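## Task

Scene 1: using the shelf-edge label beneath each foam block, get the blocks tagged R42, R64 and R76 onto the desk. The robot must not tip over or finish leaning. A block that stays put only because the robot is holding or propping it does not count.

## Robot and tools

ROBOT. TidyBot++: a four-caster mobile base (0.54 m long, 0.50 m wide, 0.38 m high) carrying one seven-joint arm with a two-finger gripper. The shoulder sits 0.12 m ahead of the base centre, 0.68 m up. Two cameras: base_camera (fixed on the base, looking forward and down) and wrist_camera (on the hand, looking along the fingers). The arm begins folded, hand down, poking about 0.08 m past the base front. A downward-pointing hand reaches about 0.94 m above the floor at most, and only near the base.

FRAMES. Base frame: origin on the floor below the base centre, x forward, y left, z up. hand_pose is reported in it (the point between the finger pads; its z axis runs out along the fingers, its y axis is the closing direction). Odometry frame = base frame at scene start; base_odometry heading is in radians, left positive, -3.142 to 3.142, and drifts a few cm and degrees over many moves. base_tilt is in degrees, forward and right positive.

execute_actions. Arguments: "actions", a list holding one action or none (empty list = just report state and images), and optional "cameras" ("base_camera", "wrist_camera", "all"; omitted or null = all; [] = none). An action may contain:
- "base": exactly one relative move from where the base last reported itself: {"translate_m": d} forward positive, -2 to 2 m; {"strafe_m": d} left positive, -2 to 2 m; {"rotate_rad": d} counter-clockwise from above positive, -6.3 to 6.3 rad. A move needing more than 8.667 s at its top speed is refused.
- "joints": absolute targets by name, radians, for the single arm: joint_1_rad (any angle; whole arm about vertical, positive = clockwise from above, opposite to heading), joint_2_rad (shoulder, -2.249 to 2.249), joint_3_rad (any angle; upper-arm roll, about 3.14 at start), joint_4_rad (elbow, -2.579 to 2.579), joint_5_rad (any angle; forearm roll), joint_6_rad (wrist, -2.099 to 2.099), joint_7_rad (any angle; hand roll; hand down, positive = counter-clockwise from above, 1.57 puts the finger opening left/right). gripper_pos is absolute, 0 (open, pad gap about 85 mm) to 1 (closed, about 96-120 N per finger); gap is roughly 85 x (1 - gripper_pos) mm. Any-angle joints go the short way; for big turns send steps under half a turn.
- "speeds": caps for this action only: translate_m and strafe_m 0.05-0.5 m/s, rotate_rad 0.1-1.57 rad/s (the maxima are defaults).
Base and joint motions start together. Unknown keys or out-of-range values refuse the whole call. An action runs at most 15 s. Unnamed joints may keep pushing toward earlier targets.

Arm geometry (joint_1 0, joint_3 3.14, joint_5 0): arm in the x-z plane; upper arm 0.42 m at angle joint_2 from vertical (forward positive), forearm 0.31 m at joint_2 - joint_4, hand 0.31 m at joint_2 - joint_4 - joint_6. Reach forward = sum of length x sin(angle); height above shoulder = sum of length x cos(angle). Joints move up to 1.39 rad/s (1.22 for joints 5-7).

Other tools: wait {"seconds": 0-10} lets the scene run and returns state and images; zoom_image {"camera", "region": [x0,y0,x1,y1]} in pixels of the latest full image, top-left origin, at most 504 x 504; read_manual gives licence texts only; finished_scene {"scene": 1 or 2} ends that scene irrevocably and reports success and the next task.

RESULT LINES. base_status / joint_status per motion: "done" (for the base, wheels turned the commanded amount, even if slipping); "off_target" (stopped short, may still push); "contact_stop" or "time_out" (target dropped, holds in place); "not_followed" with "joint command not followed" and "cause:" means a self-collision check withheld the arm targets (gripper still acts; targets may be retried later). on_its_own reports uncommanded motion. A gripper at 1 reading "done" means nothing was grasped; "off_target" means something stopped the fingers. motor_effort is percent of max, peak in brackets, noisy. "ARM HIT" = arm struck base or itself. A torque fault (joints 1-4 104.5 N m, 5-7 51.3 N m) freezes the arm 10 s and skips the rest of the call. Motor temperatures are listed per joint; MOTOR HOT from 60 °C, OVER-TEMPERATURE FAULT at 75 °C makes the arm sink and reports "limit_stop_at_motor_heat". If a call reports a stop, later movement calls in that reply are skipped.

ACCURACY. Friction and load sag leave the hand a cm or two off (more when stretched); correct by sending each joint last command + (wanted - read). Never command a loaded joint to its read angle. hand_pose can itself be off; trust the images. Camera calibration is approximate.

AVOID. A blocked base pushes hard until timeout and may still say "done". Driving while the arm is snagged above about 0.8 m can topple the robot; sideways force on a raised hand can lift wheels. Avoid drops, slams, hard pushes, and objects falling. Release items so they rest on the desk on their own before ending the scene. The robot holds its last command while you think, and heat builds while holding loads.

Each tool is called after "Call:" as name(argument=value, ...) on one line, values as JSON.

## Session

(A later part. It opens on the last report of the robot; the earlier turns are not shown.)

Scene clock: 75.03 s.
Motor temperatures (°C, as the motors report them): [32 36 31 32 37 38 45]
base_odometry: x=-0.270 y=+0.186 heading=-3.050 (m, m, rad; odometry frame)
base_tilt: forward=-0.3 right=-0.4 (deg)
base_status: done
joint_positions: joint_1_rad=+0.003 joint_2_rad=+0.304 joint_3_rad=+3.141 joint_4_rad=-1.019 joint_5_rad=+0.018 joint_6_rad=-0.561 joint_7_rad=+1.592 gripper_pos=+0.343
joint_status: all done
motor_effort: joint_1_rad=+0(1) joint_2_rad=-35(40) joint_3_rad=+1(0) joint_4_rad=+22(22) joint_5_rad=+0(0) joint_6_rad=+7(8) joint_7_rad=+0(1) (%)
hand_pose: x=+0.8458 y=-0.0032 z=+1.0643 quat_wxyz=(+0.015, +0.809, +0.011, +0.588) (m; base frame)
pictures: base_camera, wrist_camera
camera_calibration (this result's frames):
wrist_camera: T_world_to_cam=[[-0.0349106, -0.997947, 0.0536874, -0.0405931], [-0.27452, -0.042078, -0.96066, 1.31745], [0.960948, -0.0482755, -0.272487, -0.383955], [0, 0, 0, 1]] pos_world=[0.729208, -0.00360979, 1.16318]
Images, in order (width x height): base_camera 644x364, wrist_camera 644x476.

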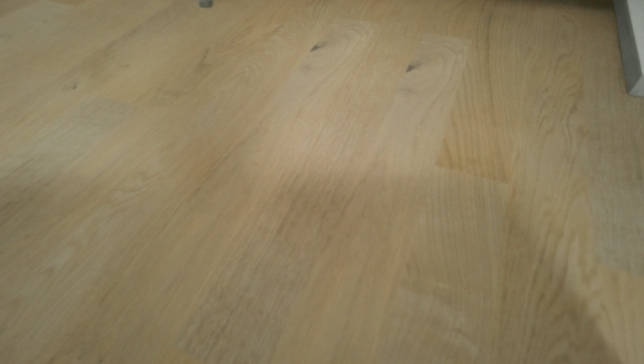

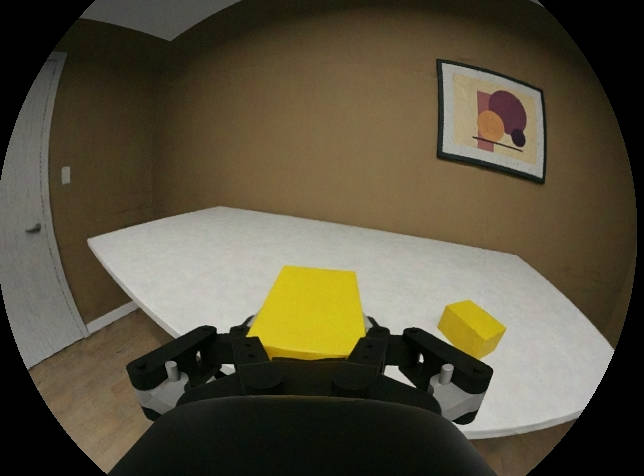

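Call:
execute_actions(actions=[{"base":{"translate_m":0.18},"joints":{"joint_4_rad":-1.2,"joint_6_rad":-0.36}}], cameras=[])

Call:
execute_actions(actions=[{"joints":{"joint_4_rad":-1.33,"joint_6_rad":-0.25}}], cameras=[])

Scene clock: 76.80 s.
Motor temperatures (°C, as the motors report them): [32 36 31 32 37 38 45]
base_odometry: x=-0.450 y=+0.170 heading=-3.051 (m, m, rad; odometry frame)
base_tilt: forward=-0.2 right=-0.3 (deg)
base_status: done
joint_positions: joint_1_rad=+0.003 joint_2_rad=+0.295 joint_3_rad=+3.141 joint_4_rad=-1.188 joint_5_rad=+0.018 joint_6_rad=-0.404 joint_7_rad=+1.592 gripper_pos=+0.343
joint_status: all done
motor_effort: joint_1_rad=+0(2) joint_2_rad=-36(40) joint_3_rad=+1(2) joint_4_rad=+22(24) joint_5_rad=+0(0) joint_6_rad=+8(7) joint_7_rad=-1(1) (%)
hand_pose: x=+0.8504 y=-0.0024 z=+1.0156 quat_wxyz=(+0.014, +0.809, +0.012, +0.587) (m; base frame)
pictures: none
No camera images: the call's "cameras" was empty. Leave "cameras" out to get every camera's image.

Scene clock: 77.80 s.
Motor temperatures (°C, as the motors report them): [32 36 31 32 37 38 45]
base_odometry: x=-0.450 y=+0.170 heading=-3.051 (m, m, rad; odometry frame)
base_tilt: forward=-0.3 right=-0.4 (deg)
base_status: not commanded
joint_positions: joint_1_rad=+0.003 joint_2_rad=+0.294 joint_3_rad=+3.141 joint_4_rad=-1.308 joint_5_rad=+0.018 joint_6_rad=-0.291 joint_7_rad=+1.592 gripper_pos=+0.343
joint_status: all done
motor_effort: joint_1_rad=+0(1) joint_2_rad=-34(37) joint_3_rad=+1(0) joint_4_rad=+22(23) joint_5_rad=+0(0) joint_6_rad=+7(8) joint_7_rad=+0(1) (%)
hand_pose: x=+0.8504 y=-0.0018 z=+0.9760 quat_wxyz=(+0.014, +0.811, +0.013, +0.584) (m; base frame)
pictures: none
No camera images: the call's "cameras" was empty. Leave "cameras" out to get every camera's image.

Call:
execute_actions(actions=[{"joints":{"gripper_pos":0}}], cameras=[])

Call:
execute_actions(actions=[{"base":{"translate_m":-0.4},"joints":{"joint_4_rad":-1.25}}], cameras=["wrist_camera"])

Call:
execute_actions(actions=[{"base":{"rotate_rad":2.1}}], cameras=[])

Call:
execute_actions(actions=[{"base":{"translate_m":1.95},"joints":{"joint_2_rad":0.825,"joint_4_rad":-2.025,"joint_6_rad":0.95}}])

Scene clock: 79.30 s.
Motor temperatures (°C, as the motors report them): [32 36 31 32 37 38 45]
base_odometry: x=-0.450 y=+0.170 heading=-3.051 (m, m, rad; odometry frame)
base_tilt: forward=-0.3 right=-0.4 (deg)
base_status: not commanded
joint_positions: joint_1_rad=+0.003 joint_2_rad=+0.294 joint_3_rad=+3.141 joint_4_rad=-1.309 joint_5_rad=+0.018 joint_6_rad=-0.291 joint_7_rad=+1.592 gripper_pos=+0.000
joint_status: all done
motor_effort: joint_1_rad=+0(0) joint_2_rad=-35(35) joint_3_rad=+0(1) joint_4_rad=+22(22) joint_5_rad=+0(0) joint_6_rad=+7(7) joint_7_rad=+0(1) (%)
hand_pose: x=+0.8503 y=-0.0018 z=+0.9756 quat_wxyz=(+0.014, +0.812, +0.013, +0.584) (m; base frame)
pictures: none
No camera images: the call's "cameras" was empty. Leave "cameras" out to get every camera's image.

Scene clock: 81.57 s.
Motor temperatures (°C, as the motors report them): [32 36 31 32 37 38 45]
base_odometry: x=-0.051 y=+0.206 heading=-3.050 (m, m, rad; odometry frame)
base_tilt: forward=-0.3 right=-0.4 (deg)
base_status: done
joint_positions: joint_1_rad=+0.002 joint_2_rad=+0.286 joint_3_rad=+3.141 joint_4_rad=-1.260 joint_5_rad=+0.018 joint_6_rad=-0.289 joint_7_rad=+1.592 gripper_pos=+0.000
joint_status: all done
motor_effort: joint_1_rad=+0(4) joint_2_rad=-34(40) joint_3_rad=+0(3) joint_4_rad=+22(24) joint_5_rad=+0(0) joint_6_rad=+7(7) joint_7_rad=+0(0) (%)
hand_pose: x=+0.8526 y=-0.0009 z=+1.0115 quat_wxyz=(+0.014, +0.794, +0.013, +0.607) (m; base frame)
pictures: wrist_camera
camera_calibration (this result's frames):
wrist_camera: T_world_to_cam=[[-0.0316168, -0.998135, 0.0522139, -0.0365502], [-0.227521, -0.0436812, -0.972793, 1.24084], [0.97326, -0.0426364, -0.225716, -0.462508], [0, 0, 0, 1]] pos_world=[0.731302, -0.00200038, 1.10459]
Images, in order (width x height): wrist_camera 644x476.

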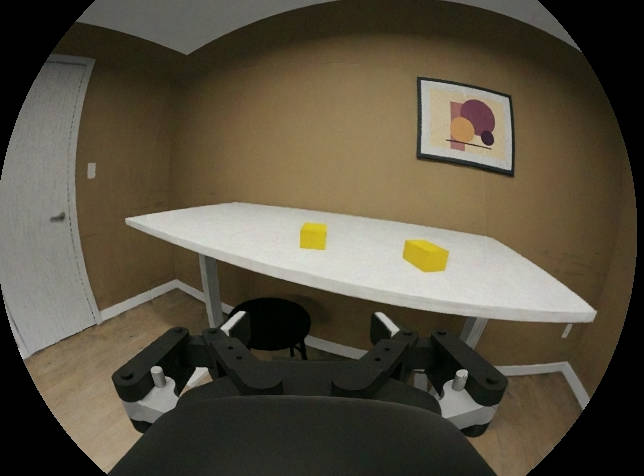

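Scene clock: 84.43 s.
Motor temperatures (°C, as the motors report them): [32 36 31 32 37 38 45]
base_odometry: x=-0.051 y=+0.206 heading=-0.951 (m, m, rad; odometry frame)
base_tilt: forward=-0.3 right=-0.4 (deg)
base_status: done
joint_positions: joint_1_rad=-0.002 joint_2_rad=+0.286 joint_3_rad=+3.140 joint_4_rad=-1.260 joint_5_rad=+0.018 joint_6_rad=-0.289 joint_7_rad=+1.592 gripper_pos=+0.000
joint_status: not commanded
motor_effort: joint_1_rad=+0(4) joint_2_rad=-35(40) joint_3_rad=+1(2) joint_4_rad=+22(22) joint_5_rad=+0(1) joint_6_rad=+7(7) joint_7_rad=+0(0) (%)
hand_pose: x=+0.8526 y=+0.0027 z=+1.0116 quat_wxyz=(+0.012, +0.794, +0.015, +0.607) (m; base frame)
pictures: none
No camera images: the call's "cameras" was empty. Leave "cameras" out to get every camera's image.

Scene clock: 89.70 s.
Motor temperatures (°C, as the motors report them): [32 36 31 32 37 38 45]
base_odometry: x=+1.083 y=-1.380 heading=-0.950 (m, m, rad; odometry frame)
base_tilt: forward=-0.2 right=-0.4 (deg)
base_status: done
joint_positions: joint_1_rad=-0.002 joint_2_rad=+0.801 joint_3_rad=+3.140 joint_4_rad=-2.006 joint_5_rad=+0.018 joint_6_rad=+0.909 joint_7_rad=+1.592 gripper_pos=+0.000
joint_status: all done
motor_effort: joint_1_rad=+0(1) joint_2_rad=-40(46) joint_3_rad=+0(0) joint_4_rad=+11(24) joint_5_rad=+0(0) joint_6_rad=+7(9) joint_7_rad=+0(0) (%)
hand_pose: x=+0.8190 y=+0.0085 z=+0.5779 quat_wxyz=(+0.002, +0.813, +0.018, +0.583) (m; base frame)
pictures: base_camera, wrist_camera
camera_calibration (this result's frames):
wrist_camera: T_world_to_cam=[[-0.00768385, -0.999129, 0.0410197, -0.0187687], [-0.286604, -0.0370995, -0.95733, 0.851201], [0.958018, -0.0191124, -0.286069, -0.480139], [0, 0, 0, 1]] pos_world=[0.703795, 0.00365016, 0.678297]
Images, in order (width x height): base_camera 644x364, wrist_camera 644x476.

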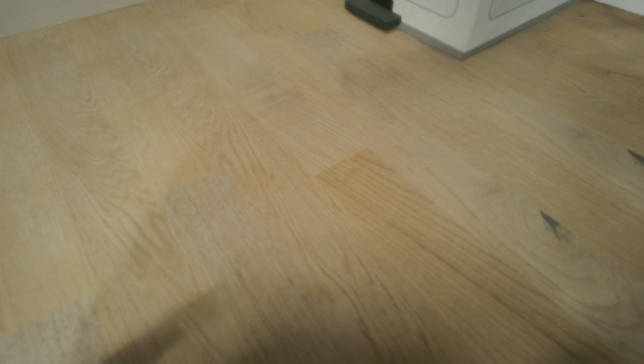

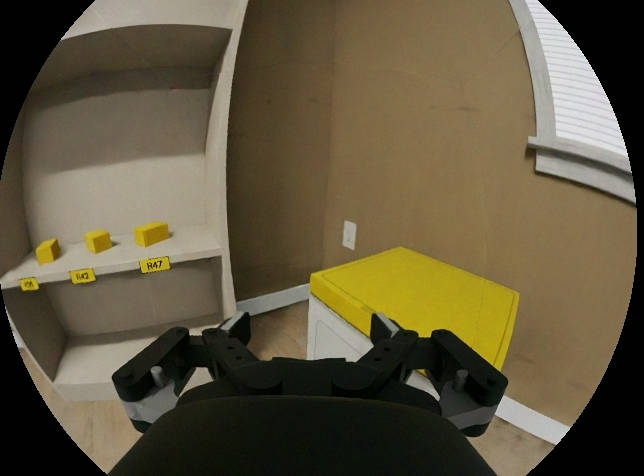

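Call:
execute_actions(actions=[{"base":{"rotate_rad":0.68}}])

Scene clock: 91.70 s.
Motor temperatures (°C, as the motors report them): [32 36 31 32 37 38 45]
base_odometry: x=+1.083 y=-1.380 heading=-0.271 (m, m, rad; odometry frame)
base_tilt: forward=-0.3 right=-0.4 (deg)
base_status: done
joint_positions: joint_1_rad=-0.004 joint_2_rad=+0.801 joint_3_rad=+3.134 joint_4_rad=-2.006 joint_5_rad=+0.018 joint_6_rad=+0.909 joint_7_rad=+1.592 gripper_pos=+0.000
joint_status: not commanded
motor_effort: joint_1_rad=+0(5) joint_2_rad=-40(40) joint_3_rad=+0(3) joint_4_rad=+11(11) joint_5_rad=+0(1) joint_6_rad=+7(7) joint_7_rad=-1(0) (%)
hand_pose: x=+0.8189 y=+0.0131 z=+0.5780 quat_wxyz=(-0.001, +0.813, +0.019, +0.583) (m; base frame)
pictures: base_camera, wrist_camera
camera_calibration (this result's frames):
wrist_camera: T_world_to_cam=[[-0.00173565, -0.999317, 0.036899, -0.0166691], [-0.286386, -0.0348568, -0.95748, 0.851299], [0.958113, -0.0122292, -0.28613, -0.480047], [0, 0, 0, 1]] pos_world=[0.70371, 0.00714525, 0.678361]
Images, in order (width x height): base_camera 644x364, wrist_camera 644x476.

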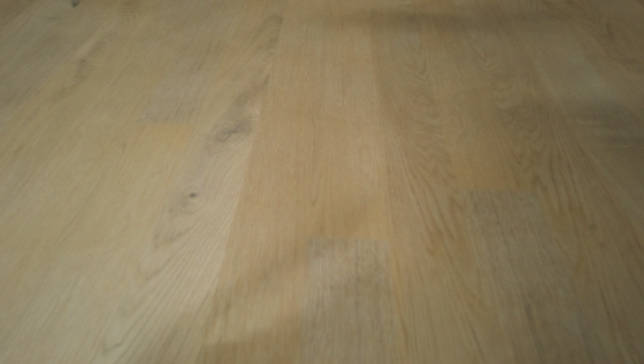

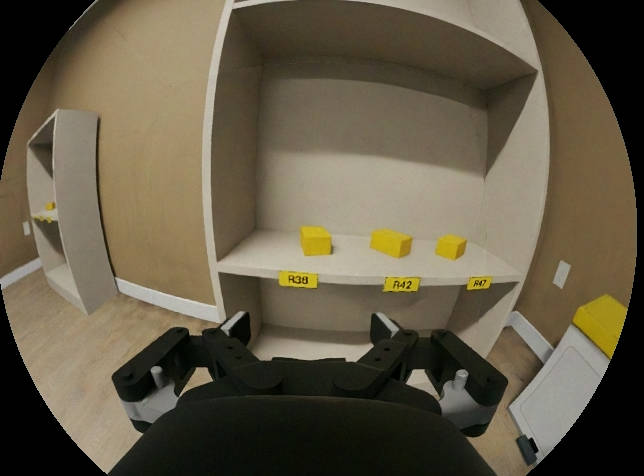

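Call:
execute_actions(actions=[{"base":{"strafe_m":-0.34},"joints":{"joint_2_rad":0.76,"joint_4_rad":-2.385,"joint_6_rad":1.28,"joint_5_rad":-0.53}}], cameras=[])

Call:
execute_actions(actions=[{"base":{"translate_m":0.4}}])

Scene clock: 94.80 s.
Motor temperatures (°C, as the motors report them): [32 36 31 32 37 38 45]
base_odometry: x=+0.993 y=-1.708 heading=-0.270 (m, m, rad; odometry frame)
base_tilt: forward=-0.2 right=-0.4 (deg)
base_status: done
joint_positions: joint_1_rad=+0.005 joint_2_rad=+0.786 joint_3_rad=+3.135 joint_4_rad=-2.366 joint_5_rad=-0.491 joint_6_rad=+1.238 joint_7_rad=+1.592 gripper_pos=+0.000
joint_status: all done
motor_effort: joint_1_rad=+0(3) joint_2_rad=-32(40) joint_3_rad=+2(2) joint_4_rad=+5(12) joint_5_rad=+0(1) joint_6_rad=+6(7) joint_7_rad=+0(0) (%)
hand_pose: x=+0.6718 y=-0.1372 z=+0.5599 quat_wxyz=(+0.146, +0.795, -0.190, +0.557) (m; base frame)
pictures: none
No camera images: the call's "cameras" was empty. Leave "cameras" out to get every camera's image.

Scene clock: 96.97 s.
Motor temperatures (°C, as the motors report them): [32 36 31 32 37 38 45]
base_odometry: x=+1.378 y=-1.815 heading=-0.271 (m, m, rad; odometry frame)
base_tilt: forward=-0.3 right=-0.4 (deg)
base_status: done
joint_positions: joint_1_rad=+0.005 joint_2_rad=+0.784 joint_3_rad=+3.135 joint_4_rad=-2.371 joint_5_rad=-0.491 joint_6_rad=+1.239 joint_7_rad=+1.592 gripper_pos=+0.000
joint_status: not commanded
motor_effort: joint_1_rad=+0(1) joint_2_rad=-33(35) joint_3_rad=+2(3) joint_4_rad=+5(7) joint_5_rad=+0(1) joint_6_rad=+7(8) joint_7_rad=+0(0) (%)
hand_pose: x=+0.6703 y=-0.1371 z=+0.5600 quat_wxyz=(+0.146, +0.796, -0.190, +0.556) (m; base frame)
pictures: base_camera, wrist_camera
camera_calibration (this result's frames):
wrist_camera: T_world_to_cam=[[-0.495278, -0.867849, 0.0392201, 0.18125], [-0.28266, 0.118295, -0.951898, 0.801626], [0.821464, -0.48254, -0.303895, -0.307634], [0, 0, 0, 1]] pos_world=[0.569067, -0.0859763, 0.662469]
Images, in order (width x height): base_camera 644x364, wrist_camera 644x476.

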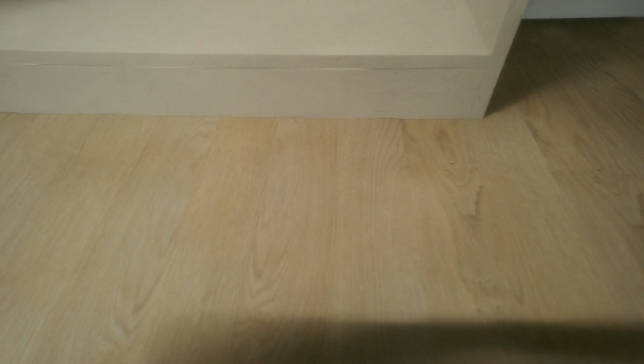

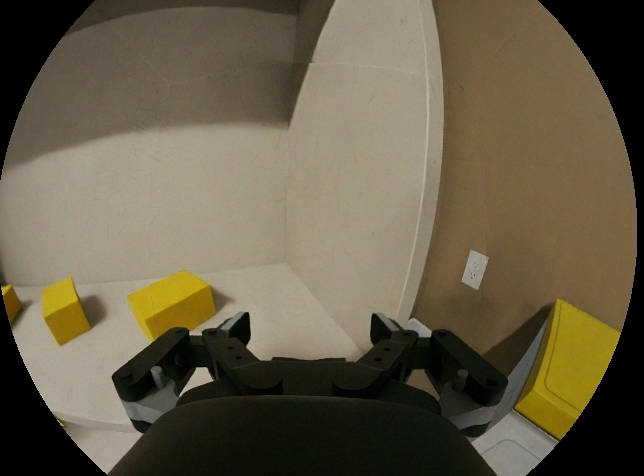

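Call:
execute_actions(actions=[{"joints":{"joint_6_rad":1.36,"joint_5_rad":0.53}}], cameras=["wrist_camera"])

Scene clock: 98.50 s.
Motor temperatures (°C, as the motors report them): [32 36 31 32 37 38 45]
base_odometry: x=+1.378 y=-1.815 heading=-0.271 (m, m, rad; odometry frame)
base_tilt: forward=-0.3 right=-0.4 (deg)
base_status: not commanded
joint_positions: joint_1_rad=+0.000 joint_2_rad=+0.784 joint_3_rad=+3.136 joint_4_rad=-2.371 joint_5_rad=+0.512 joint_6_rad=+1.317 joint_7_rad=+1.592 gripper_pos=+0.000
joint_status: all done
motor_effort: joint_1_rad=+0(2) joint_2_rad=-33(33) joint_3_rad=-2(2) joint_4_rad=+5(6) joint_5_rad=+1(2) joint_6_rad=+7(7) joint_7_rad=+0(0) (%)
hand_pose: x=+0.6728 y=+0.1517 z=+0.5845 quat_wxyz=(-0.153, +0.766, +0.208, +0.589) (m; base frame)
pictures: wrist_camera
camera_calibration (this result's frames):
wrist_camera: T_world_to_cam=[[0.466901, -0.883971, 0.024475, -0.204113], [-0.187567, -0.126042, -0.974131, 0.777629], [0.864189, 0.450232, -0.224653, -0.379401], [0, 0, 0, 1]] pos_world=[0.569032, 0.0884021, 0.677275]
Images, in order (width x height): wrist_camera 644x476.

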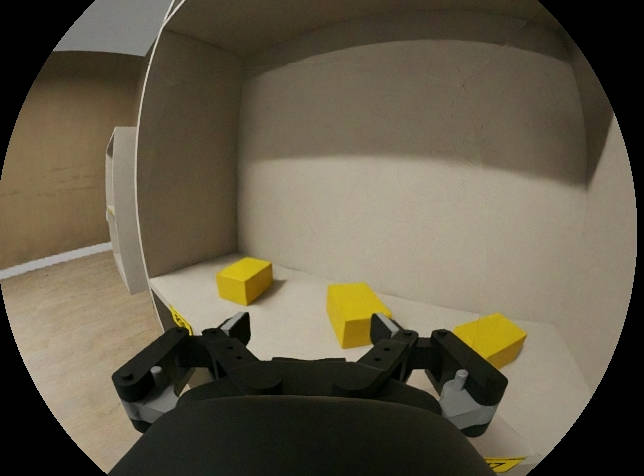

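Call:
execute_actions(actions=[{"base":{"strafe_m":-0.036},"joints":{"joint_6_rad":1.56,"joint_5_rad":0.72,"joint_2_rad":1.0,"joint_4_rad":-2.14}}], cameras=[])

Call:
execute_actions(actions=[{"base":{"translate_m":0.12},"speeds":{"translate_m":0.15}}], cameras=["wrist_camera"])

Scene clock: 100.60 s.
Motor temperatures (°C, as the motors report them): [32 36 31 32 37 38 45]
base_odometry: x=+1.369 y=-1.849 heading=-0.270 (m, m, rad; odometry frame)
base_tilt: forward=-0.3 right=-0.4 (deg)
base_status: done
joint_positions: joint_1_rad=+0.003 joint_2_rad=+0.984 joint_3_rad=+3.136 joint_4_rad=-2.161 joint_5_rad=+0.672 joint_6_rad=+1.516 joint_7_rad=+1.592 gripper_pos=+0.000
joint_status: all done
motor_effort: joint_1_rad=+0(3) joint_2_rad=-38(40) joint_3_rad=-3(3) joint_4_rad=+5(7) joint_5_rad=+0(1) joint_6_rad=+7(7) joint_7_rad=+0(0) (%)
hand_pose: x=+0.7113 y=+0.1953 z=+0.5837 quat_wxyz=(-0.222, +0.684, +0.245, +0.651) (m; base frame)
pictures: none
No camera images: the call's "cameras" was empty. Leave "cameras" out to get every camera's image.

Scene clock: 102.07 s.
Motor temperatures (°C, as the motors report them): [32 36 31 32 37 38 45]
base_odometry: x=+1.484 y=-1.882 heading=-0.271 (m, m, rad; odometry frame)
base_tilt: forward=-0.3 right=-0.3 (deg)
base_status: done
joint_positions: joint_1_rad=+0.003 joint_2_rad=+0.984 joint_3_rad=+3.136 joint_4_rad=-2.155 joint_5_rad=+0.673 joint_6_rad=+1.518 joint_7_rad=+1.592 gripper_pos=+0.000
joint_status: not commanded
motor_effort: joint_1_rad=+0(1) joint_2_rad=-38(40) joint_3_rad=-3(3) joint_4_rad=+5(7) joint_5_rad=+0(0) joint_6_rad=+8(8) joint_7_rad=+0(0) (%)
hand_pose: x=+0.7132 y=+0.1955 z=+0.5856 quat_wxyz=(-0.222, +0.681, +0.245, +0.653) (m; base frame)
pictures: wrist_camera
camera_calibration (this result's frames):
wrist_camera: T_world_to_cam=[[0.593461, -0.804465, 0.0252964, -0.290635], [0.00584144, -0.0271236, -0.999615, 0.649419], [0.804841, 0.59338, -0.0113976, -0.544308], [0, 0, 0, 1]] pos_world=[0.606769, 0.106791, 0.650317]
Images, in order (width x height): wrist_camera 644x476.

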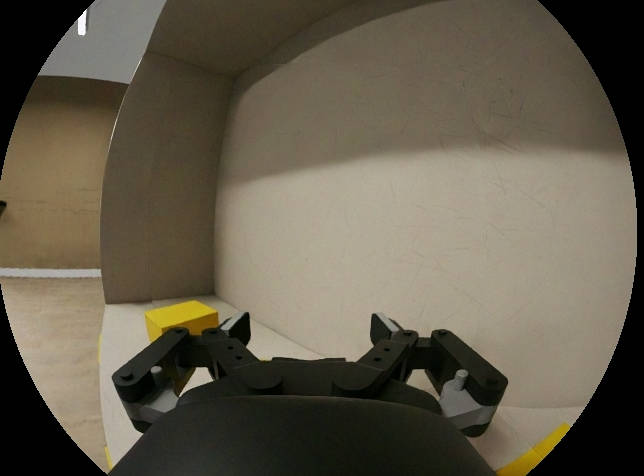

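Lower partway.

Call:
execute_actions(actions=[{"joints":{"joint_6_rad":1.36}}], cameras=["wrist_camera"])

Scene clock: 102.93 s.
Motor temperatures (°C, as the motors report them): [32 36 31 32 37 38 45]
base_odometry: x=+1.484 y=-1.882 heading=-0.271 (m, m, rad; odometry frame)
base_tilt: forward=-0.3 right=-0.4 (deg)
base_status: not commanded
joint_positions: joint_1_rad=+0.003 joint_2_rad=+0.985 joint_3_rad=+3.135 joint_4_rad=-2.151 joint_5_rad=+0.673 joint_6_rad=+1.394 joint_7_rad=+1.588 gripper_pos=+0.000
joint_status: all done
motor_effort: joint_1_rad=+1(1) joint_2_rad=-35(39) joint_3_rad=-1(3) joint_4_rad=+4(6) joint_5_rad=+0(1) joint_6_rad=+5(8) joint_7_rad=+0(0) (%)
hand_pose: x=+0.7109 y=+0.1936 z=+0.5482 quat_wxyz=(-0.208, +0.719, +0.259, +0.611) (m; base frame)
pictures: wrist_camera
camera_calibration (this result's frames):
wrist_camera: T_world_to_cam=[[0.596808, -0.801909, 0.0276166, -0.293979], [-0.0891421, -0.100469, -0.990939, 0.68891], [0.797417, 0.588938, -0.131445, -0.469841], [0, 0, 0, 1]] pos_world=[0.611519, 0.110177, 0.629028]
Images, in order (width x height): wrist_camera 644x476.

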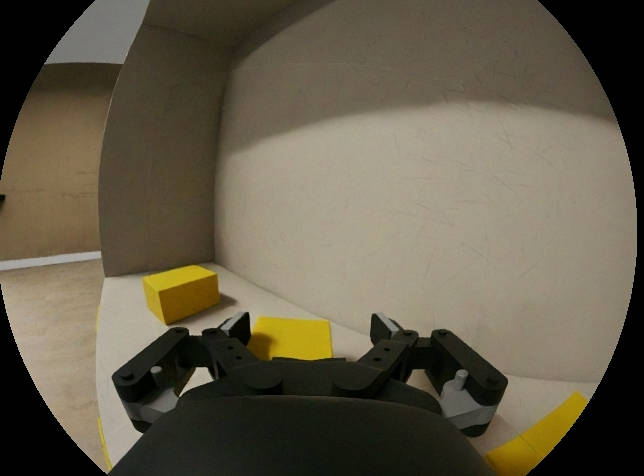

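Call:
execute_actions(actions=[{"joints":{"joint_6_rad":1.47}}], cameras=[])

Call:
execute_actions(actions=[{"base":{"translate_m":-0.035}}], cameras=[])

Call:
execute_actions(actions=[{"joints":{"joint_6_rad":1.32}}], cameras=["wrist_camera"])

Scene clock: 105.17 s.
Motor temperatures (°C, as the motors report them): [32 36 31 32 37 38 45]
base_odometry: x=+1.484 y=-1.882 heading=-0.271 (m, m, rad; odometry frame)
base_tilt: forward=-0.3 right=-0.4 (deg)
base_status: not commanded
joint_positions: joint_1_rad=+0.003 joint_2_rad=+0.985 joint_3_rad=+3.135 joint_4_rad=-2.151 joint_5_rad=+0.673 joint_6_rad=+1.433 joint_7_rad=+1.588 gripper_pos=+0.000
joint_status: all done
motor_effort: joint_1_rad=+0(1) joint_2_rad=-38(39) joint_3_rad=-3(3) joint_4_rad=+5(6) joint_5_rad=+0(1) joint_6_rad=+8(8) joint_7_rad=+0(1) (%)
hand_pose: x=+0.7124 y=+0.1947 z=+0.5600 quat_wxyz=(-0.213, +0.707, +0.255, +0.625) (m; base frame)
pictures: none
No camera images: the call's "cameras" was empty. Leave "cameras" out to get every camera's image.

Scene clock: 106.07 s.
Motor temperatures (°C, as the motors report them): [32 36 31 32 37 38 45]
base_odometry: x=+1.451 y=-1.872 heading=-0.271 (m, m, rad; odometry frame)
base_tilt: forward=-0.3 right=-0.4 (deg)
base_status: done
joint_positions: joint_1_rad=+0.003 joint_2_rad=+0.985 joint_3_rad=+3.135 joint_4_rad=-2.150 joint_5_rad=+0.674 joint_6_rad=+1.433 joint_7_rad=+1.588 gripper_pos=+0.000
joint_status: not commanded
motor_effort: joint_1_rad=+0(2) joint_2_rad=-38(39) joint_3_rad=-3(4) joint_4_rad=+5(7) joint_5_rad=+0(1) joint_6_rad=+8(8) joint_7_rad=+0(1) (%)
hand_pose: x=+0.7125 y=+0.1948 z=+0.5601 quat_wxyz=(-0.213, +0.707, +0.255, +0.625) (m; base frame)
pictures: none
No camera images: the call's "cameras" was empty. Leave "cameras" out to get every camera's image.

Scene clock: 106.70 s.
Motor temperatures (°C, as the motors report them): [32 36 31 32 37 38 45]
base_odometry: x=+1.451 y=-1.872 heading=-0.271 (m, m, rad; odometry frame)
base_tilt: forward=-0.3 right=-0.4 (deg)
base_status: not commanded
joint_positions: joint_1_rad=+0.003 joint_2_rad=+0.986 joint_3_rad=+3.135 joint_4_rad=-2.150 joint_5_rad=+0.674 joint_6_rad=+1.354 joint_7_rad=+1.588 gripper_pos=+0.000
joint_status: all done
motor_effort: joint_1_rad=+0(0) joint_2_rad=-38(39) joint_3_rad=-3(3) joint_4_rad=+5(6) joint_5_rad=+0(0) joint_6_rad=+7(8) joint_7_rad=+0(0) (%)
hand_pose: x=+0.7091 y=+0.1923 z=+0.5354 quat_wxyz=(-0.203, +0.731, +0.263, +0.596) (m; base frame)
pictures: wrist_camera
camera_calibration (this result's frames):
wrist_camera: T_world_to_cam=[[0.598183, -0.800835, 0.0289762, -0.295569], [-0.120397, -0.125562, -0.984753, 0.699658], [0.792263, 0.585574, -0.171527, -0.443584], [0, 0, 0, 1]] pos_world=[0.612477, 0.110899, 0.621468]
Images, in order (width x height): wrist_camera 644x476.

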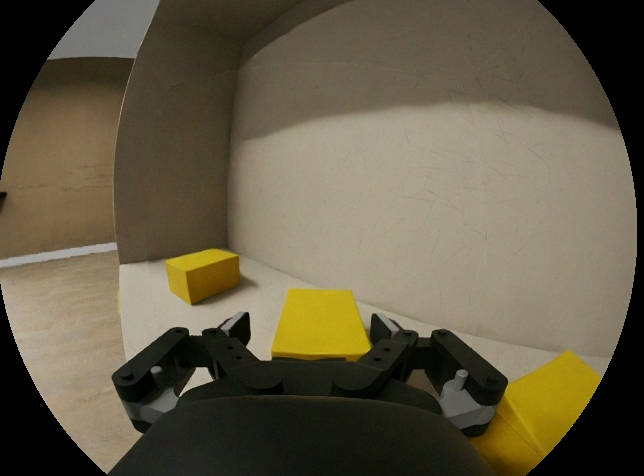

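Call:
execute_actions(actions=[{"joints":{"joint_6_rad":1.25}}], cameras=["wrist_camera"])

Scene clock: 107.37 s.
Motor temperatures (°C, as the motors report them): [32 36 31 32 37 38 45]
base_odometry: x=+1.451 y=-1.872 heading=-0.271 (m, m, rad; odometry frame)
base_tilt: forward=-0.3 right=-0.4 (deg)
base_status: not commanded
joint_positions: joint_1_rad=+0.003 joint_2_rad=+0.986 joint_3_rad=+3.135 joint_4_rad=-2.150 joint_5_rad=+0.674 joint_6_rad=+1.286 joint_7_rad=+1.588 gripper_pos=+0.000
joint_status: all done
motor_effort: joint_1_rad=+0(0) joint_2_rad=-38(39) joint_3_rad=-3(3) joint_4_rad=+5(6) joint_5_rad=-1(0) joint_6_rad=+7(8) joint_7_rad=+0(0) (%)
hand_pose: x=+0.7051 y=+0.1891 z=+0.5147 quat_wxyz=(-0.195, +0.751, +0.270, +0.570) (m; base frame)
pictures: wrist_camera
camera_calibration (this result's frames):
wrist_camera: T_world_to_cam=[[0.599824, -0.79953, 0.0310268, -0.297563], [-0.172591, -0.167151, -0.970707, 0.71584], [0.781296, 0.576899, -0.238253, -0.39837], [0, 0, 0, 1]] pos_world=[0.613278, 0.111562, 0.609191]
Images, in order (width x height): wrist_camera 644x476.

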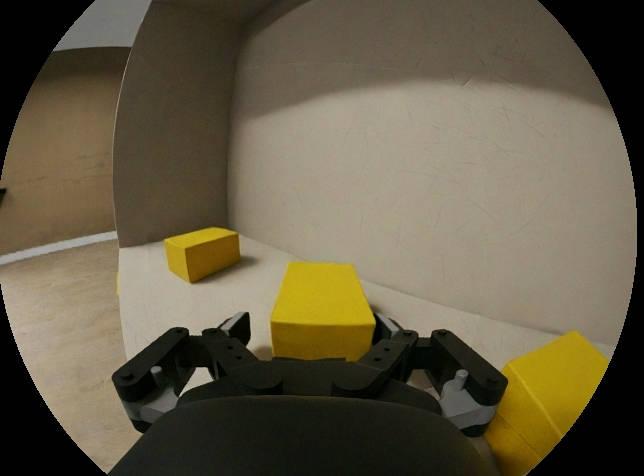

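Call:
execute_actions(actions=[{"base":{"translate_m":0.03},"speeds":{"translate_m":0.08}}], cameras=["wrist_camera"])

Call:
execute_actions(actions=[{"joints":{"gripper_pos":1}}], cameras=["wrist_camera"])

Scene clock: 108.53 s.
Motor temperatures (°C, as the motors report them): [32 36 31 32 37 38 45]
base_odometry: x=+1.480 y=-1.880 heading=-0.271 (m, m, rad; odometry frame)
base_tilt: forward=-0.3 right=-0.3 (deg)
base_status: done
joint_positions: joint_1_rad=+0.003 joint_2_rad=+0.986 joint_3_rad=+3.135 joint_4_rad=-2.150 joint_5_rad=+0.674 joint_6_rad=+1.286 joint_7_rad=+1.588 gripper_pos=+0.000
joint_status: not commanded
motor_effort: joint_1_rad=+0(1) joint_2_rad=-38(38) joint_3_rad=-2(3) joint_4_rad=+5(7) joint_5_rad=+0(1) joint_6_rad=+7(8) joint_7_rad=+0(0) (%)
hand_pose: x=+0.7051 y=+0.1891 z=+0.5147 quat_wxyz=(-0.195, +0.751, +0.270, +0.570) (m; base frame)
pictures: wrist_camera
camera_calibration (this result's frames):
wrist_camera: T_world_to_cam=[[0.599833, -0.799522, 0.0310543, -0.297592], [-0.172544, -0.167153, -0.970715, 0.715826], [0.781299, 0.576909, -0.238217, -0.398405], [0, 0, 0, 1]] pos_world=[0.613291, 0.111564, 0.609197]
Images, in order (width x height): wrist_camera 644x476.

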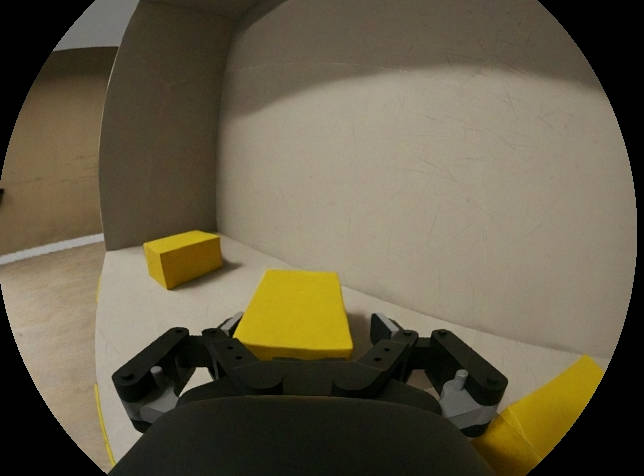

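Scene clock: 109.63 s.
Motor temperatures (°C, as the motors report them): [32 36 31 32 37 38 45]
base_odometry: x=+1.480 y=-1.880 heading=-0.271 (m, m, rad; odometry frame)
base_tilt: forward=-0.3 right=-0.4 (deg)
base_status: not commanded
joint_positions: joint_1_rad=+0.003 joint_2_rad=+0.985 joint_3_rad=+3.135 joint_4_rad=-2.150 joint_5_rad=+0.674 joint_6_rad=+1.286 joint_7_rad=+1.588 gripper_pos=+0.374
joint_status: gripper_pos off_target (ended at +0.374, target +1.000)
motor_effort: joint_1_rad=+0(1) joint_2_rad=-35(38) joint_3_rad=-2(2) joint_4_rad=+4(5) joint_5_rad=+0(1) joint_6_rad=+5(7) joint_7_rad=+0(1) (%)
hand_pose: x=+0.7052 y=+0.1891 z=+0.5151 quat_wxyz=(-0.195, +0.751, +0.271, +0.571) (m; base frame)
pictures: wrist_camera
camera_calibration (this result's frames):
wrist_camera: T_world_to_cam=[[0.59988, -0.79947, 0.0314858, -0.29792], [-0.171835, -0.167171, -0.970838, 0.715812], [0.78142, 0.576976, -0.237659, -0.398789], [0, 0, 0, 1]] pos_world=[0.613339, 0.111576, 0.609542]
Images, in order (width x height): wrist_camera 644x476.

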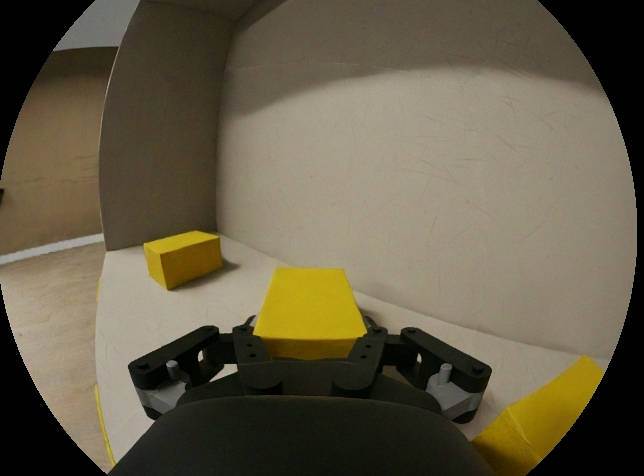

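Call:
execute_actions(actions=[{"joints":{"joint_6_rad":1.5}}], cameras=[])

Call:
execute_actions(actions=[{"base":{"translate_m":-0.9}}], cameras=[])

Call:
execute_actions(actions=[{"base":{"rotate_rad":2.79},"joints":{"joint_2_rad":0.28,"joint_4_rad":-1.0,"joint_6_rad":-0.57,"joint_5_rad":-0.02}}], cameras=[])

Call:
execute_actions(actions=[{"base":{"translate_m":1.4}}])

Scene clock: 110.70 s.
Motor temperatures (°C, as the motors report them): [32 36 31 32 37 38 45]
base_odometry: x=+1.480 y=-1.880 heading=-0.271 (m, m, rad; odometry frame)
base_tilt: forward=-0.3 right=-0.4 (deg)
base_status: not commanded
joint_positions: joint_1_rad=+0.003 joint_2_rad=+0.993 joint_3_rad=+3.135 joint_4_rad=-2.150 joint_5_rad=+0.674 joint_6_rad=+1.472 joint_7_rad=+1.588 gripper_pos=+0.374
joint_status: all done
motor_effort: joint_1_rad=+0(0) joint_2_rad=-38(40) joint_3_rad=-3(4) joint_4_rad=+5(6) joint_5_rad=+0(0) joint_6_rad=+8(9) joint_7_rad=+0(0) (%)
hand_pose: x=+0.7126 y=+0.1957 z=+0.5672 quat_wxyz=(-0.219, +0.697, +0.249, +0.636) (m; base frame)
pictures: none
No camera images: the call's "cameras" was empty. Leave "cameras" out to get every camera's image.

Scene clock: 113.97 s.
Motor temperatures (°C, as the motors report them): [32 36 31 32 37 38 45]
base_odometry: x=+0.612 y=-1.640 heading=-0.271 (m, m, rad; odometry frame)
base_tilt: forward=-0.3 right=-0.4 (deg)
base_status: done
joint_positions: joint_1_rad=+0.002 joint_2_rad=+0.993 joint_3_rad=+3.135 joint_4_rad=-2.148 joint_5_rad=+0.676 joint_6_rad=+1.472 joint_7_rad=+1.588 gripper_pos=+0.374
joint_status: not commanded
motor_effort: joint_1_rad=+0(3) joint_2_rad=-39(40) joint_3_rad=-3(4) joint_4_rad=+5(7) joint_5_rad=+0(1) joint_6_rad=+8(8) joint_7_rad=+0(0) (%)
hand_pose: x=+0.7125 y=+0.1968 z=+0.5675 quat_wxyz=(-0.220, +0.696, +0.251, +0.636) (m; base frame)
pictures: none
No camera images: the call's "cameras" was empty. Leave "cameras" out to get every camera's image.

Scene clock: 117.33 s.
Motor temperatures (°C, as the motors report them): [32 36 31 32 37 38 45]
base_odometry: x=+0.612 y=-1.640 heading=+2.519 (m, m, rad; odometry frame)
base_tilt: forward=-0.2 right=-0.4 (deg)
base_status: done
joint_positions: joint_1_rad=-0.004 joint_2_rad=+0.295 joint_3_rad=+3.134 joint_4_rad=-1.016 joint_5_rad=+0.024 joint_6_rad=-0.528 joint_7_rad=+1.588 gripper_pos=+0.374
joint_status: all done
motor_effort: joint_1_rad=+0(6) joint_2_rad=-35(49) joint_3_rad=+1(6) joint_4_rad=+22(22) joint_5_rad=+0(1) joint_6_rad=+7(8) joint_7_rad=+0(0) (%)
hand_pose: x=+0.8452 y=+0.0050 z=+1.0822 quat_wxyz=(+0.012, +0.795, +0.016, +0.606) (m; base frame)
pictures: none
No camera images: the call's "cameras" was empty. Leave "cameras" out to get every camera's image.

Scene clock: 121.50 s.
Motor temperatures (°C, as the motors report them): [32 37 31 32 37 38 45]
base_odometry: x=-0.526 y=-0.825 heading=+2.519 (m, m, rad; odometry frame)
base_tilt: forward=-0.3 right=-0.4 (deg)
base_status: done
joint_positions: joint_1_rad=-0.004 joint_2_rad=+0.293 joint_3_rad=+3.134 joint_4_rad=-1.016 joint_5_rad=+0.024 joint_6_rad=-0.533 joint_7_rad=+1.588 gripper_pos=+0.374
joint_status: not commanded
motor_effort: joint_1_rad=+0(2) joint_2_rad=-35(40) joint_3_rad=+1(0) joint_4_rad=+22(24) joint_5_rad=+0(0) joint_6_rad=+7(8) joint_7_rad=+0(1) (%)
hand_pose: x=+0.8438 y=+0.0049 z=+1.0829 quat_wxyz=(+0.012, +0.796, +0.015, +0.605) (m; base frame)
pictures: base_camera, wrist_camera
camera_calibration (this result's frames):
wrist_camera: T_world_to_cam=[[-0.0260951, -0.998255, 0.0529753, -0.0403083], [-0.232685, -0.0454723, -0.971489, 1.31154], [0.972202, -0.0376777, -0.231092, -0.430933], [0, 0, 0, 1]] pos_world=[0.723078, 0.00316425, 1.1767]
Images, in order (width x height): base_camera 644x364, wrist_camera 644x476.

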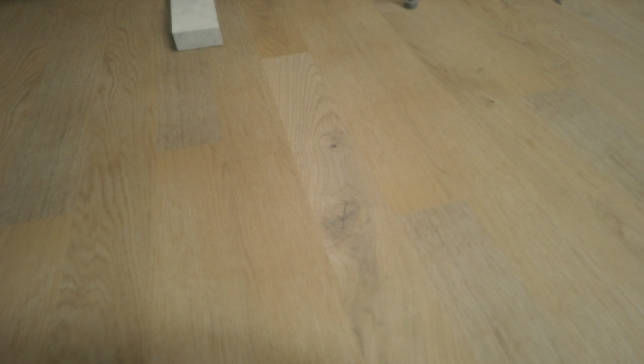

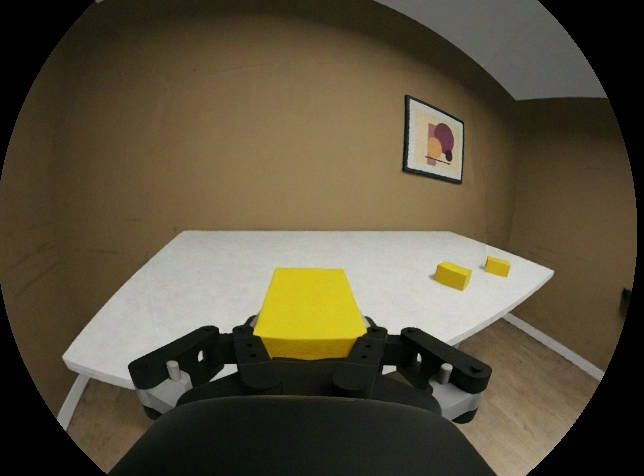

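Call:
execute_actions(actions=[{"base":{"translate_m":0.25},"joints":{"joint_4_rad":-1.2,"joint_6_rad":-0.33}}], cameras=[])

Call:
execute_actions(actions=[{"joints":{"joint_4_rad":-1.35,"joint_6_rad":-0.19}}], cameras=[])

Scene clock: 123.50 s.
Motor temperatures (°C, as the motors report them): [32 37 31 32 37 38 45]
base_odometry: x=-0.729 y=-0.679 heading=+2.520 (m, m, rad; odometry frame)
base_tilt: forward=-0.3 right=-0.3 (deg)
base_status: done
joint_positions: joint_1_rad=-0.004 joint_2_rad=+0.288 joint_3_rad=+3.134 joint_4_rad=-1.187 joint_5_rad=+0.024 joint_6_rad=-0.373 joint_7_rad=+1.588 gripper_pos=+0.374
joint_status: all done
motor_effort: joint_1_rad=+0(2) joint_2_rad=-36(41) joint_3_rad=+1(1) joint_4_rad=+23(23) joint_5_rad=+0(1) joint_6_rad=+7(8) joint_7_rad=-1(0) (%)
hand_pose: x=+0.8507 y=+0.0061 z=+1.0299 quat_wxyz=(+0.011, +0.798, +0.017, +0.602) (m; base frame)
pictures: none
No camera images: the call's "cameras" was empty. Leave "cameras" out to get every camera's image.

Scene clock: 124.57 s.
Motor temperatures (°C, as the motors report them): [32 37 31 32 37 38 45]
base_odometry: x=-0.729 y=-0.679 heading=+2.520 (m, m, rad; odometry frame)
base_tilt: forward=-0.3 right=-0.4 (deg)
base_status: not commanded
joint_positions: joint_1_rad=-0.004 joint_2_rad=+0.288 joint_3_rad=+3.134 joint_4_rad=-1.336 joint_5_rad=+0.024 joint_6_rad=-0.233 joint_7_rad=+1.588 gripper_pos=+0.374
joint_status: all done
motor_effort: joint_1_rad=+0(1) joint_2_rad=-34(37) joint_3_rad=+0(1) joint_4_rad=+22(24) joint_5_rad=+0(0) joint_6_rad=+7(8) joint_7_rad=+0(0) (%)
hand_pose: x=+0.8510 y=+0.0072 z=+0.9809 quat_wxyz=(+0.010, +0.800, +0.019, +0.599) (m; base frame)
pictures: none
No camera images: the call's "cameras" was empty. Leave "cameras" out to get every camera's image.

Call:
execute_actions(actions=[{"joints":{"joint_4_rad":-1.38}}], cameras=[])

Scene clock: 125.30 s.
Motor temperatures (°C, as the motors report them): [32 37 31 32 37 38 45]
base_odometry: x=-0.729 y=-0.679 heading=+2.520 (m, m, rad; odometry frame)
base_tilt: forward=-0.3 right=-0.3 (deg)
base_status: not commanded
joint_positions: joint_1_rad=-0.004 joint_2_rad=+0.285 joint_3_rad=+3.134 joint_4_rad=-1.349 joint_5_rad=+0.024 joint_6_rad=-0.221 joint_7_rad=+1.588 gripper_pos=+0.374
joint_status: all done
motor_effort: joint_1_rad=+0(0) joint_2_rad=-32(36) joint_3_rad=+0(0) joint_4_rad=+20(23) joint_5_rad=+0(1) joint_6_rad=+5(7) joint_7_rad=+0(0) (%)
hand_pose: x=+0.8497 y=+0.0073 z=+0.9788 quat_wxyz=(+0.010, +0.800, +0.019, +0.600) (m; base frame)
pictures: none
No camera images: the call's "cameras" was empty. Leave "cameras" out to get every camera's image.

Call:
execute_actions(actions=[{"joints":{"gripper_pos":0,"joint_4_rad":-1.34}}], cameras=[])

Call:
execute_actions(actions=[{"base":{"translate_m":-0.2},"joints":{"joint_4_rad":-1.27}}], cameras=["wrist_camera"])

Scene clock: 126.63 s.
Motor temperatures (°C, as the motors report them): [32 37 31 32 37 38 45]
base_odometry: x=-0.729 y=-0.679 heading=+2.520 (m, m, rad; odometry frame)
base_tilt: forward=-0.3 right=-0.4 (deg)
base_status: not commanded
joint_positions: joint_1_rad=-0.004 joint_2_rad=+0.285 joint_3_rad=+3.134 joint_4_rad=-1.346 joint_5_rad=+0.024 joint_6_rad=-0.221 joint_7_rad=+1.588 gripper_pos=+0.000
joint_status: all done
motor_effort: joint_1_rad=+0(1) joint_2_rad=-34(36) joint_3_rad=+1(0) joint_4_rad=+22(23) joint_5_rad=+0(0) joint_6_rad=+7(8) joint_7_rad=+0(0) (%)
hand_pose: x=+0.8500 y=+0.0073 z=+0.9804 quat_wxyz=(+0.010, +0.799, +0.019, +0.601) (m; base frame)
pictures: none
No camera images: the call's "cameras" was empty. Leave "cameras" out to get every camera's image.

Scene clock: 128.30 s.
Motor temperatures (°C, as the motors report them): [32 37 31 32 37 38 45]
base_odometry: x=-0.566 y=-0.796 heading=+2.521 (m, m, rad; odometry frame)
base_tilt: forward=-0.3 right=-0.4 (deg)
base_status: done
joint_positions: joint_1_rad=-0.003 joint_2_rad=+0.284 joint_3_rad=+3.134 joint_4_rad=-1.281 joint_5_rad=+0.024 joint_6_rad=-0.221 joint_7_rad=+1.588 gripper_pos=+0.000
joint_status: all done
motor_effort: joint_1_rad=+0(3) joint_2_rad=-35(40) joint_3_rad=+0(2) joint_4_rad=+22(24) joint_5_rad=+0(0) joint_6_rad=+7(8) joint_7_rad=+0(1) (%)
hand_pose: x=+0.8553 y=+0.0061 z=+1.0209 quat_wxyz=(+0.011, +0.779, +0.018, +0.627) (m; base frame)
pictures: wrist_camera
camera_calibration (this result's frames):
wrist_camera: T_world_to_cam=[[-0.0233983, -0.998363, 0.0521893, -0.0370388], [-0.178569, -0.0471905, -0.982795, 1.21924], [0.983649, -0.0323151, -0.177172, -0.521246], [0, 0, 0, 1]] pos_world=[0.729574, 0.00371412, 1.10784]
Images, in order (width x height): wrist_camera 644x476.

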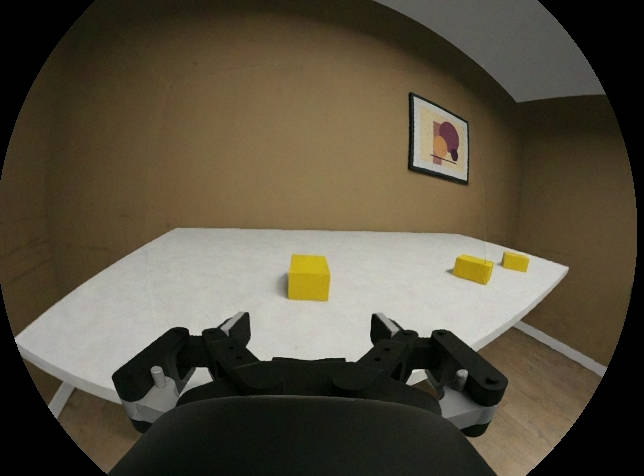

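Call:
finished_scene(scene=1)

The scene is finished: the task was done.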